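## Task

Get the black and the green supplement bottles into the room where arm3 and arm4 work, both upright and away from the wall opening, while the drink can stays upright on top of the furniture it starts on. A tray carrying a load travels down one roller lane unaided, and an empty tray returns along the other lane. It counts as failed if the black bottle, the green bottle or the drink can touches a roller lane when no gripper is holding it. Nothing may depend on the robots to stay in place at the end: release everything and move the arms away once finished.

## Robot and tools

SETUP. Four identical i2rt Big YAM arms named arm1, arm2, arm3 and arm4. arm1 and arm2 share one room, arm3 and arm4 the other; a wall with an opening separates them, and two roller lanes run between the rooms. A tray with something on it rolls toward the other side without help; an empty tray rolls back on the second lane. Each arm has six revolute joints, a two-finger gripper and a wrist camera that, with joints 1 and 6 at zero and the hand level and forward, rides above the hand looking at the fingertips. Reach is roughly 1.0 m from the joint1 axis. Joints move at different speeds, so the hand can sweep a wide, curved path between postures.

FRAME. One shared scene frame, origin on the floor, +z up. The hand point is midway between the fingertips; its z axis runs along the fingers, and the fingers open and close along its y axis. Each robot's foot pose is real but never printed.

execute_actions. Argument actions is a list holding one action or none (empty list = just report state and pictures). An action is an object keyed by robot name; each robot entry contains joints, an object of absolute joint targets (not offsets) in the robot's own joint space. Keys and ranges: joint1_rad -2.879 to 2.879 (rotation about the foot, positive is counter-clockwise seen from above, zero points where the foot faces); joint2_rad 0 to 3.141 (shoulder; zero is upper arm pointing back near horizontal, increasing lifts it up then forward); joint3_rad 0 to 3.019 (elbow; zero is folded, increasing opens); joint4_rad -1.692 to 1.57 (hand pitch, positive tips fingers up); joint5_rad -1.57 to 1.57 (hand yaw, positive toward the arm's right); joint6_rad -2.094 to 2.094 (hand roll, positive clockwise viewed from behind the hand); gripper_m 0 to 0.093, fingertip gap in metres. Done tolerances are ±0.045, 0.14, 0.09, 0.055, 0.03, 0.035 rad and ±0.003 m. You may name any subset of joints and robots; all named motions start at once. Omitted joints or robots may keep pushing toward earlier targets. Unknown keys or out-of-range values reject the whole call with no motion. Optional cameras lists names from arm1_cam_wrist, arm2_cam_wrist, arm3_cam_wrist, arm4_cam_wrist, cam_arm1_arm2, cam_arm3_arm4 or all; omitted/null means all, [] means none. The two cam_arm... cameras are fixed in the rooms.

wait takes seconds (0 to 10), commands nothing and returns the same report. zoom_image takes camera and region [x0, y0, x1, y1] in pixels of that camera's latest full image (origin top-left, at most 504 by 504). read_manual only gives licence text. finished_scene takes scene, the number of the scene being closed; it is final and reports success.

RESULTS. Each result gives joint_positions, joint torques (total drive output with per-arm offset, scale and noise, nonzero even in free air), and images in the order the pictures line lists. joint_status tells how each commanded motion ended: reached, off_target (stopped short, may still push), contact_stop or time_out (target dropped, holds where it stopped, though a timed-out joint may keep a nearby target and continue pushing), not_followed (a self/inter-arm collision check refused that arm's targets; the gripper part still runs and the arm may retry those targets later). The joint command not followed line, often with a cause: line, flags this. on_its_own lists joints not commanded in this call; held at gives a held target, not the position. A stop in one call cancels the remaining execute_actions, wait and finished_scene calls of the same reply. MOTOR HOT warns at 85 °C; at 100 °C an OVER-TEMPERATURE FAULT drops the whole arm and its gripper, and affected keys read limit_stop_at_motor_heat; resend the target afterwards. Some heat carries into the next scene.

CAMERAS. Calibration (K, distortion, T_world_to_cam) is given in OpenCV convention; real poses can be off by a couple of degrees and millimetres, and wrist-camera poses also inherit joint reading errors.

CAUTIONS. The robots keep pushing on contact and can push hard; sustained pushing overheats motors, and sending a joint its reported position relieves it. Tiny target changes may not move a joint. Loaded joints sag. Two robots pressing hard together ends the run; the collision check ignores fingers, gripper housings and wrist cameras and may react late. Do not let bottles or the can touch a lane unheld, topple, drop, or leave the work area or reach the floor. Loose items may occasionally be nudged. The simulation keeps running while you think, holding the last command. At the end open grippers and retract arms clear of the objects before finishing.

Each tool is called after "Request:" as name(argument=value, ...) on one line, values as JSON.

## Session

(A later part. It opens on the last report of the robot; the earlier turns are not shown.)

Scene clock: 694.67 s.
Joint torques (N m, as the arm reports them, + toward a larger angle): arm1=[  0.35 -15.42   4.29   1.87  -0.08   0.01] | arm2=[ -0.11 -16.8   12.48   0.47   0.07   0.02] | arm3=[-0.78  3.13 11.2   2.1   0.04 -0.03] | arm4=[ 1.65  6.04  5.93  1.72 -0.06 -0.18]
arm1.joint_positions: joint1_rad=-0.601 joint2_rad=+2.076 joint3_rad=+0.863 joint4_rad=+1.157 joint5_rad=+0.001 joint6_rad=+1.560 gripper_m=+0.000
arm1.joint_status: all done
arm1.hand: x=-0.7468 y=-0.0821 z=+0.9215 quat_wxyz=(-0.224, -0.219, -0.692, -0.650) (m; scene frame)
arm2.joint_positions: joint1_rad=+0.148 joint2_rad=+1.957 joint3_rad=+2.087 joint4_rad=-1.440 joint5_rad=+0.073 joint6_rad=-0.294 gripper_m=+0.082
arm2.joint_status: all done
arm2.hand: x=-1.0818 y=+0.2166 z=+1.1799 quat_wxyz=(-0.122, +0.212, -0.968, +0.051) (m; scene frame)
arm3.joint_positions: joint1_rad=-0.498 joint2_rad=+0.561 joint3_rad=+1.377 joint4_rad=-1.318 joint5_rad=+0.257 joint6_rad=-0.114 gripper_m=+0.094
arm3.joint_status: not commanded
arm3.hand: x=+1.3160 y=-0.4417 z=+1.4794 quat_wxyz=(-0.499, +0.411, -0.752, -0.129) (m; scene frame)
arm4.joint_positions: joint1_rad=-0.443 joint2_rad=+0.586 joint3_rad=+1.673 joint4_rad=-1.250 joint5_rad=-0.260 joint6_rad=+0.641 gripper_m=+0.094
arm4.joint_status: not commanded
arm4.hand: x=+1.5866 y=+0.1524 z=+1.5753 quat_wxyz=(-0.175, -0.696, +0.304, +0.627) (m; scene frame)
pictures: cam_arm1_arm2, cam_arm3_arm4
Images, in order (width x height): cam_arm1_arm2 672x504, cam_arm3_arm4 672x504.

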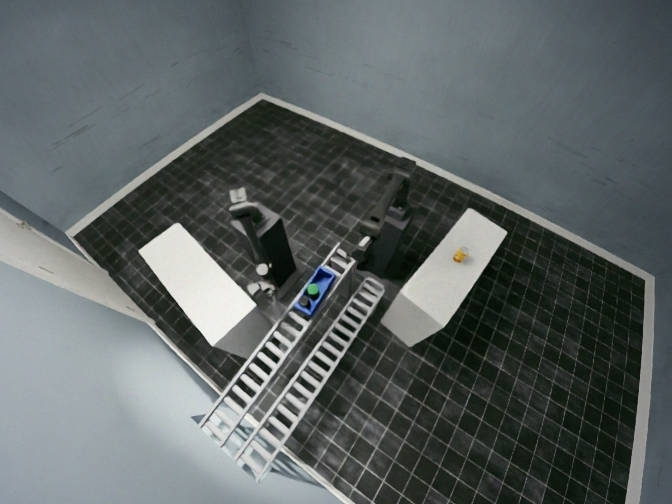

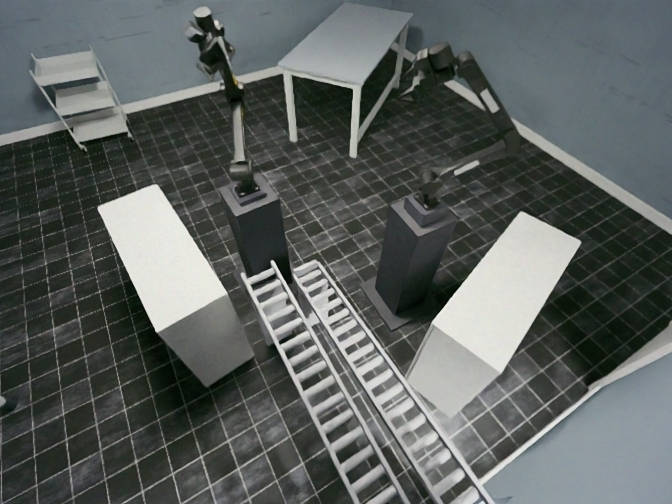

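The tray is rolling.

Request:
wait(seconds=5)

Scene clock: 701.53 s.
Joint torques (N m, as the arm reports them, + toward a larger angle): arm1=[  0.13 -15.5    4.31   1.87  -0.08   0.02] | arm2=[  0.35 -16.93  12.55   0.45   0.08  -0.01] | arm3=[-0.37  3.25 11.2   2.24  0.07 -0.02] | arm4=[ 1.58  6.11  5.92  1.72 -0.05 -0.18]
arm1.joint_positions: joint1_rad=-0.601 joint2_rad=+2.076 joint3_rad=+0.863 joint4_rad=+1.157 joint5_rad=+0.001 joint6_rad=+1.560 gripper_m=+0.000
arm1.joint_status: all done
arm1.hand: x=-0.7468 y=-0.0821 z=+0.9215 quat_wxyz=(-0.224, -0.219, -0.692, -0.650) (m; scene frame)
arm2.joint_positions: joint1_rad=+0.148 joint2_rad=+1.957 joint3_rad=+2.087 joint4_rad=-1.440 joint5_rad=+0.073 joint6_rad=-0.294 gripper_m=+0.082
arm2.joint_status: all done
arm2.hand: x=-1.0818 y=+0.2166 z=+1.1799 quat_wxyz=(-0.122, +0.212, -0.968, +0.051) (m; scene frame)
arm3.joint_positions: joint1_rad=-0.498 joint2_rad=+0.561 joint3_rad=+1.377 joint4_rad=-1.318 joint5_rad=+0.257 joint6_rad=-0.114 gripper_m=+0.094
arm3.joint_status: not commanded
arm3.hand: x=+1.3160 y=-0.4417 z=+1.4794 quat_wxyz=(-0.499, +0.411, -0.752, -0.129) (m; scene frame)
arm4.joint_positions: joint1_rad=-0.443 joint2_rad=+0.586 joint3_rad=+1.673 joint4_rad=-1.250 joint5_rad=-0.260 joint6_rad=+0.641 gripper_m=+0.094
arm4.joint_status: not commanded
arm4.hand: x=+1.5866 y=+0.1524 z=+1.5753 quat_wxyz=(-0.175, -0.696, +0.304, +0.627) (m; scene frame)
wait: 5.00 s; at rest from the start
pictures: arm1_cam_wrist, arm2_cam_wrist, arm3_cam_wrist, arm4_cam_wrist, cam_arm1_arm2, cam_arm3_arm4
camera_calibration (this result's frames):
arm1_cam_wrist: T_world_to_cam=[[-0.0111641, -0.0462383, -0.998868, 0.91379], [-0.999874, 0.0118122, 0.0106285, -0.752259], [0.0113073, 0.998861, -0.0463643, 0.258643], [0, 0, 0, 1]] pos_world=[-0.744887, -0.20721, 0.932743]
arm2_cam_wrist: T_world_to_cam=[[0.396289, -0.904051, 0.160144, 0.433874], [-0.864631, -0.308809, 0.396297, -1.33162], [-0.308819, -0.295514, -0.904048, 0.92032], [0, 0, 0, 1]] pos_world=[-1.03909, 0.252995, 1.29025]
Images, in order (width x height): arm1_cam_wrist 672x504, arm2_cam_wrist 672x504, arm3_cam_wrist 672x504, arm4_cam_wrist 672x504, cam_arm1_arm2 672x504, cam_arm3_arm4 672x504.

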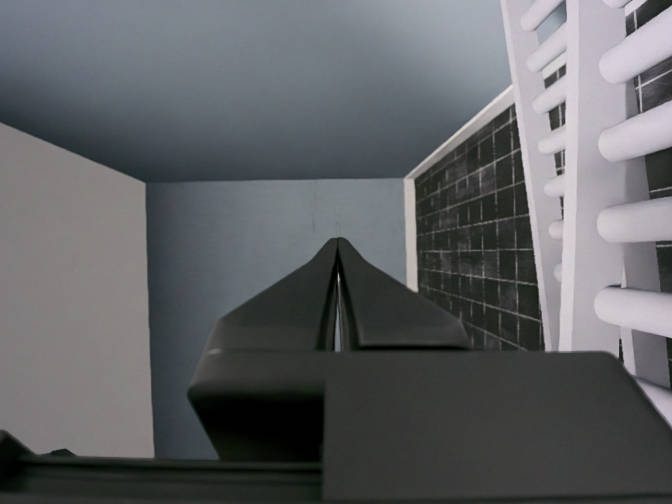

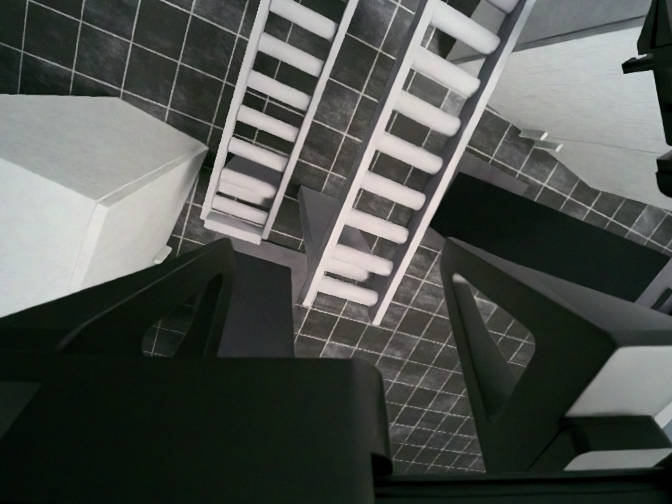

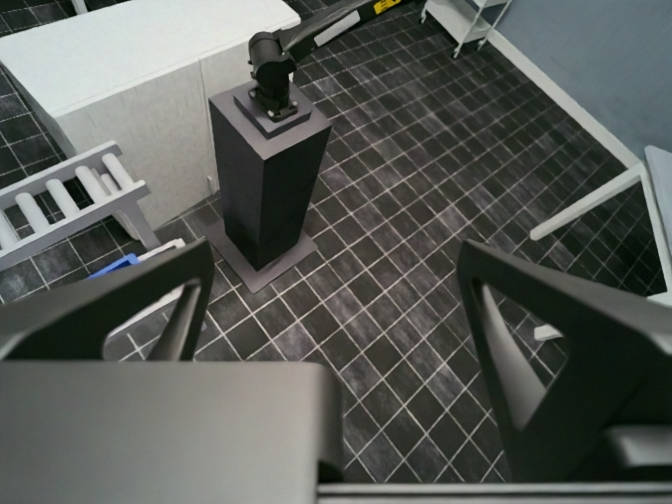

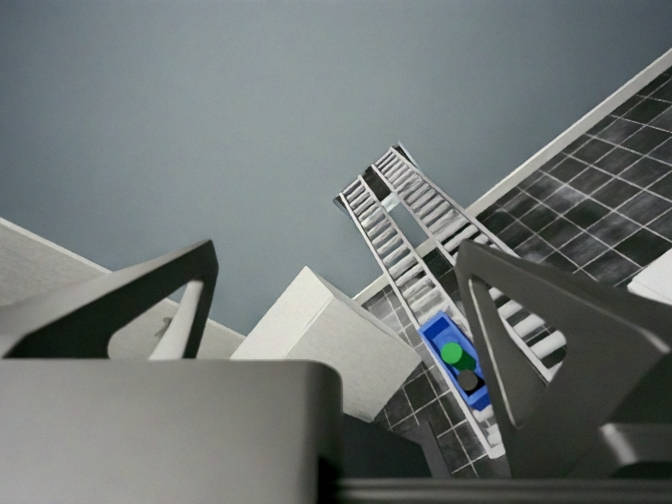

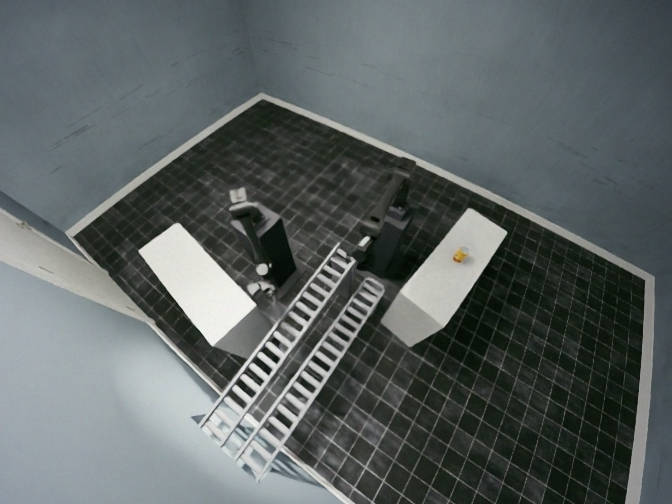

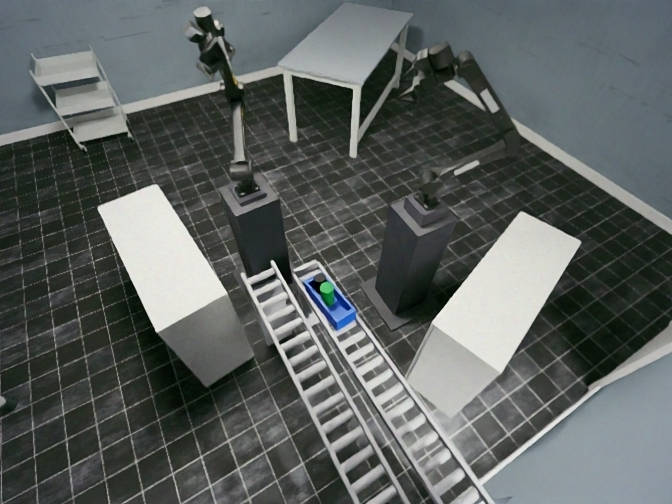

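Request:
wait(seconds=3)

Request:
zoom_image(camera="cam_arm3_arm4", region=[250, 220, 400, 350])

Request:
zoom_image(camera="arm4_cam_wrist", region=[400, 300, 540, 480])

Scene clock: 707.00 s.
Joint torques (N m, as the arm reports them, + toward a larger angle): arm1=[  0.25 -15.4    4.3    1.88  -0.08   0.02] | arm2=[  0.05 -16.67  12.6    0.5    0.08   0.01] | arm3=[-0.51  3.42 11.16  2.21  0.07 -0.03] | arm4=[ 1.63  6.15  5.94  1.74 -0.07 -0.17]
arm1.joint_positions: joint1_rad=-0.601 joint2_rad=+2.076 joint3_rad=+0.863 joint4_rad=+1.157 joint5_rad=+0.001 joint6_rad=+1.560 gripper_m=+0.000
arm1.joint_status: all done
arm1.hand: x=-0.7468 y=-0.0821 z=+0.9215 quat_wxyz=(-0.224, -0.219, -0.692, -0.650) (m; scene frame)
arm2.joint_positions: joint1_rad=+0.148 joint2_rad=+1.957 joint3_rad=+2.087 joint4_rad=-1.440 joint5_rad=+0.073 joint6_rad=-0.294 gripper_m=+0.082
arm2.joint_status: all done
arm2.hand: x=-1.0818 y=+0.2166 z=+1.1799 quat_wxyz=(-0.122, +0.212, -0.968, +0.051) (m; scene frame)
arm3.joint_positions: joint1_rad=-0.498 joint2_rad=+0.561 joint3_rad=+1.377 joint4_rad=-1.318 joint5_rad=+0.257 joint6_rad=-0.114 gripper_m=+0.094
arm3.joint_status: not commanded
arm3.hand: x=+1.3160 y=-0.4417 z=+1.4794 quat_wxyz=(-0.499, +0.411, -0.752, -0.129) (m; scene frame)
arm4.joint_positions: joint1_rad=-0.443 joint2_rad=+0.586 joint3_rad=+1.673 joint4_rad=-1.250 joint5_rad=-0.260 joint6_rad=+0.641 gripper_m=+0.094
arm4.joint_status: not commanded
arm4.hand: x=+1.5866 y=+0.1524 z=+1.5753 quat_wxyz=(-0.175, -0.696, +0.304, +0.627) (m; scene frame)
wait: 3.00 s; at rest from the start
pictures: arm1_cam_wrist, arm2_cam_wrist, arm3_cam_wrist, arm4_cam_wrist, cam_arm1_arm2, cam_arm3_arm4
camera_calibration (this result's frames):
arm1_cam_wrist: T_world_to_cam=[[-0.0111641, -0.0462383, -0.998868, 0.91379], [-0.999874, 0.0118122, 0.0106285, -0.752259], [0.0113073, 0.998861, -0.0463643, 0.258643], [0, 0, 0, 1]] pos_world=[-0.744887, -0.20721, 0.932743]
arm2_cam_wrist: T_world_to_cam=[[0.396289, -0.904051, 0.160144, 0.433874], [-0.864631, -0.308809, 0.396297, -1.33162], [-0.308819, -0.295514, -0.904048, 0.92032], [0, 0, 0, 1]] pos_world=[-1.03909, 0.252995, 1.29025]
Images, in order (width x height): arm1_cam_wrist 672x504, arm2_cam_wrist 672x504, arm3_cam_wrist 672x504, arm4_cam_wrist 672x504, cam_arm1_arm2 672x504, cam_arm3_arm4 672x504.

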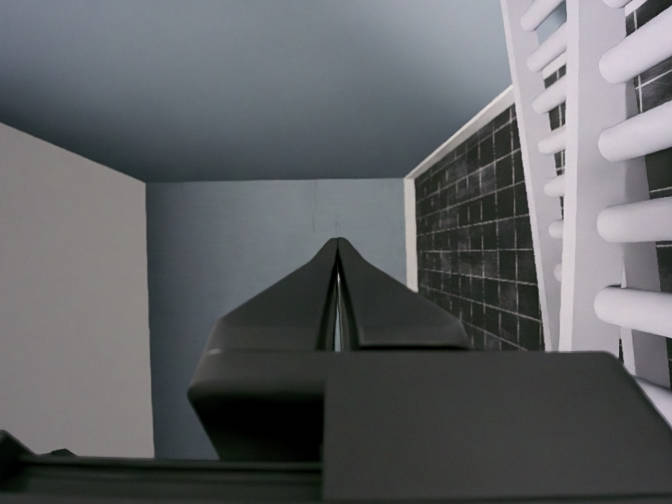

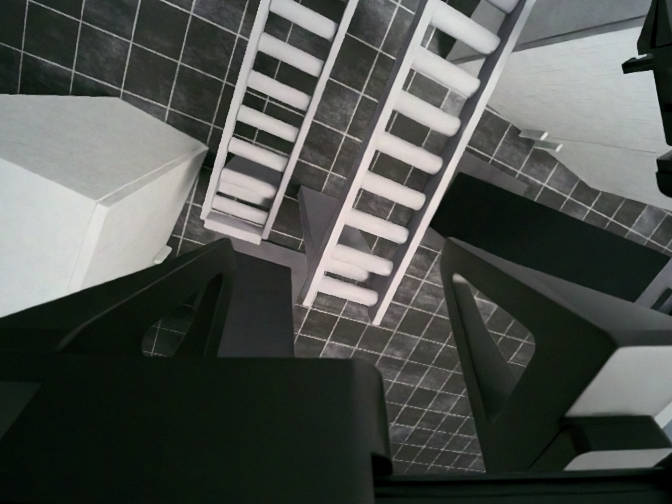

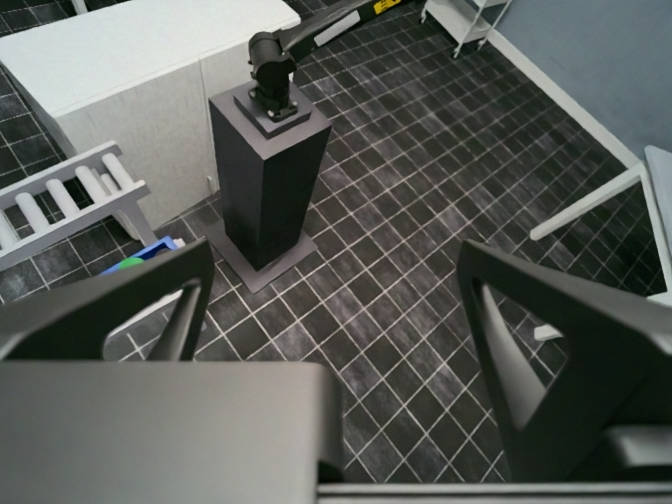

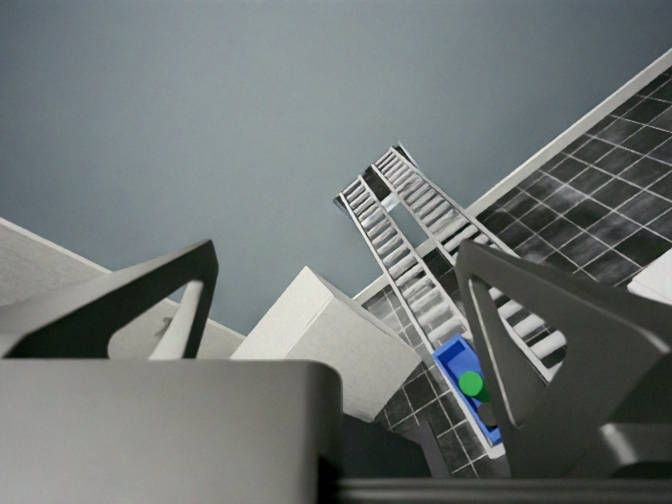

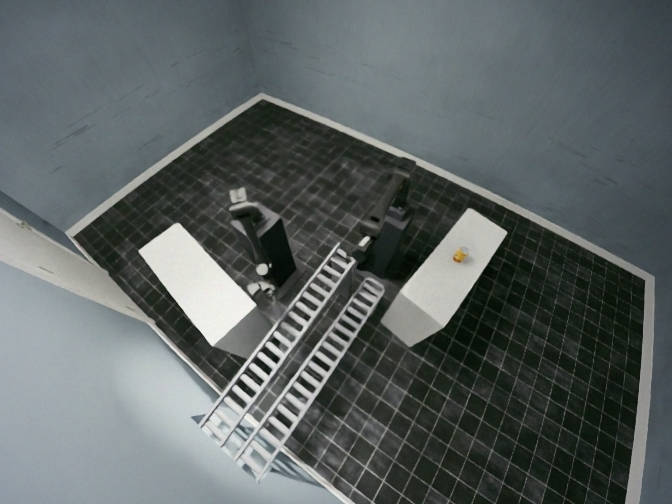

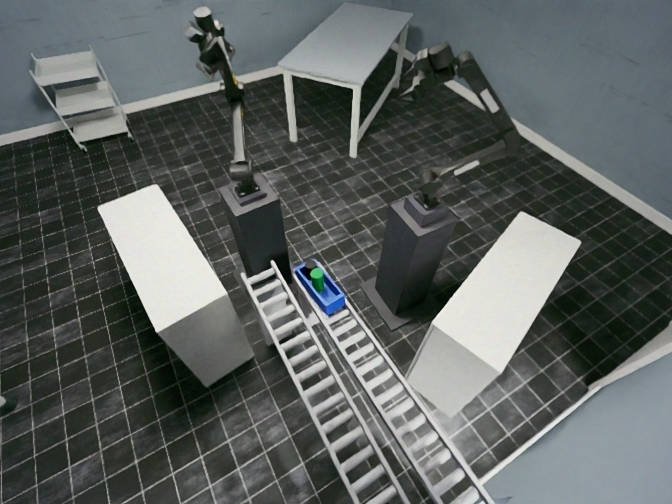

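Region (250, 220, 400, 350) of cam_arm3_arm4's 672x504 image, scaled by 3.360, with more detail than that image has; it fills the top 437 rows of this view, and the rest is white.

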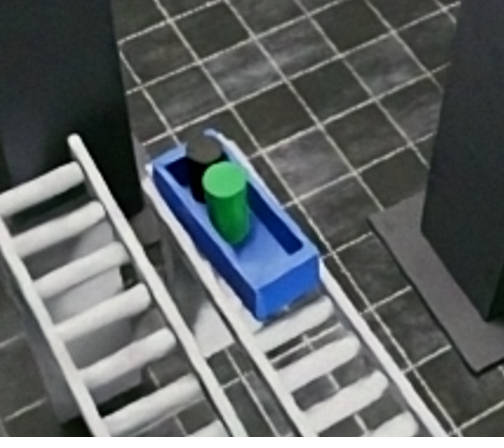

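Region (400, 300, 540, 480) of arm4_cam_wrist's 672x504 image, scaled by 2.800, with more detail than that image has.

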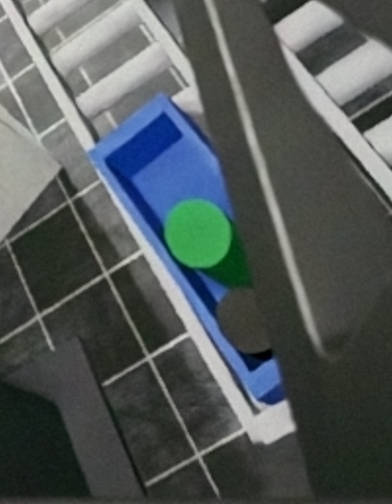

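Request:
finished_scene(scene=1)

The scene is finished: the task was done.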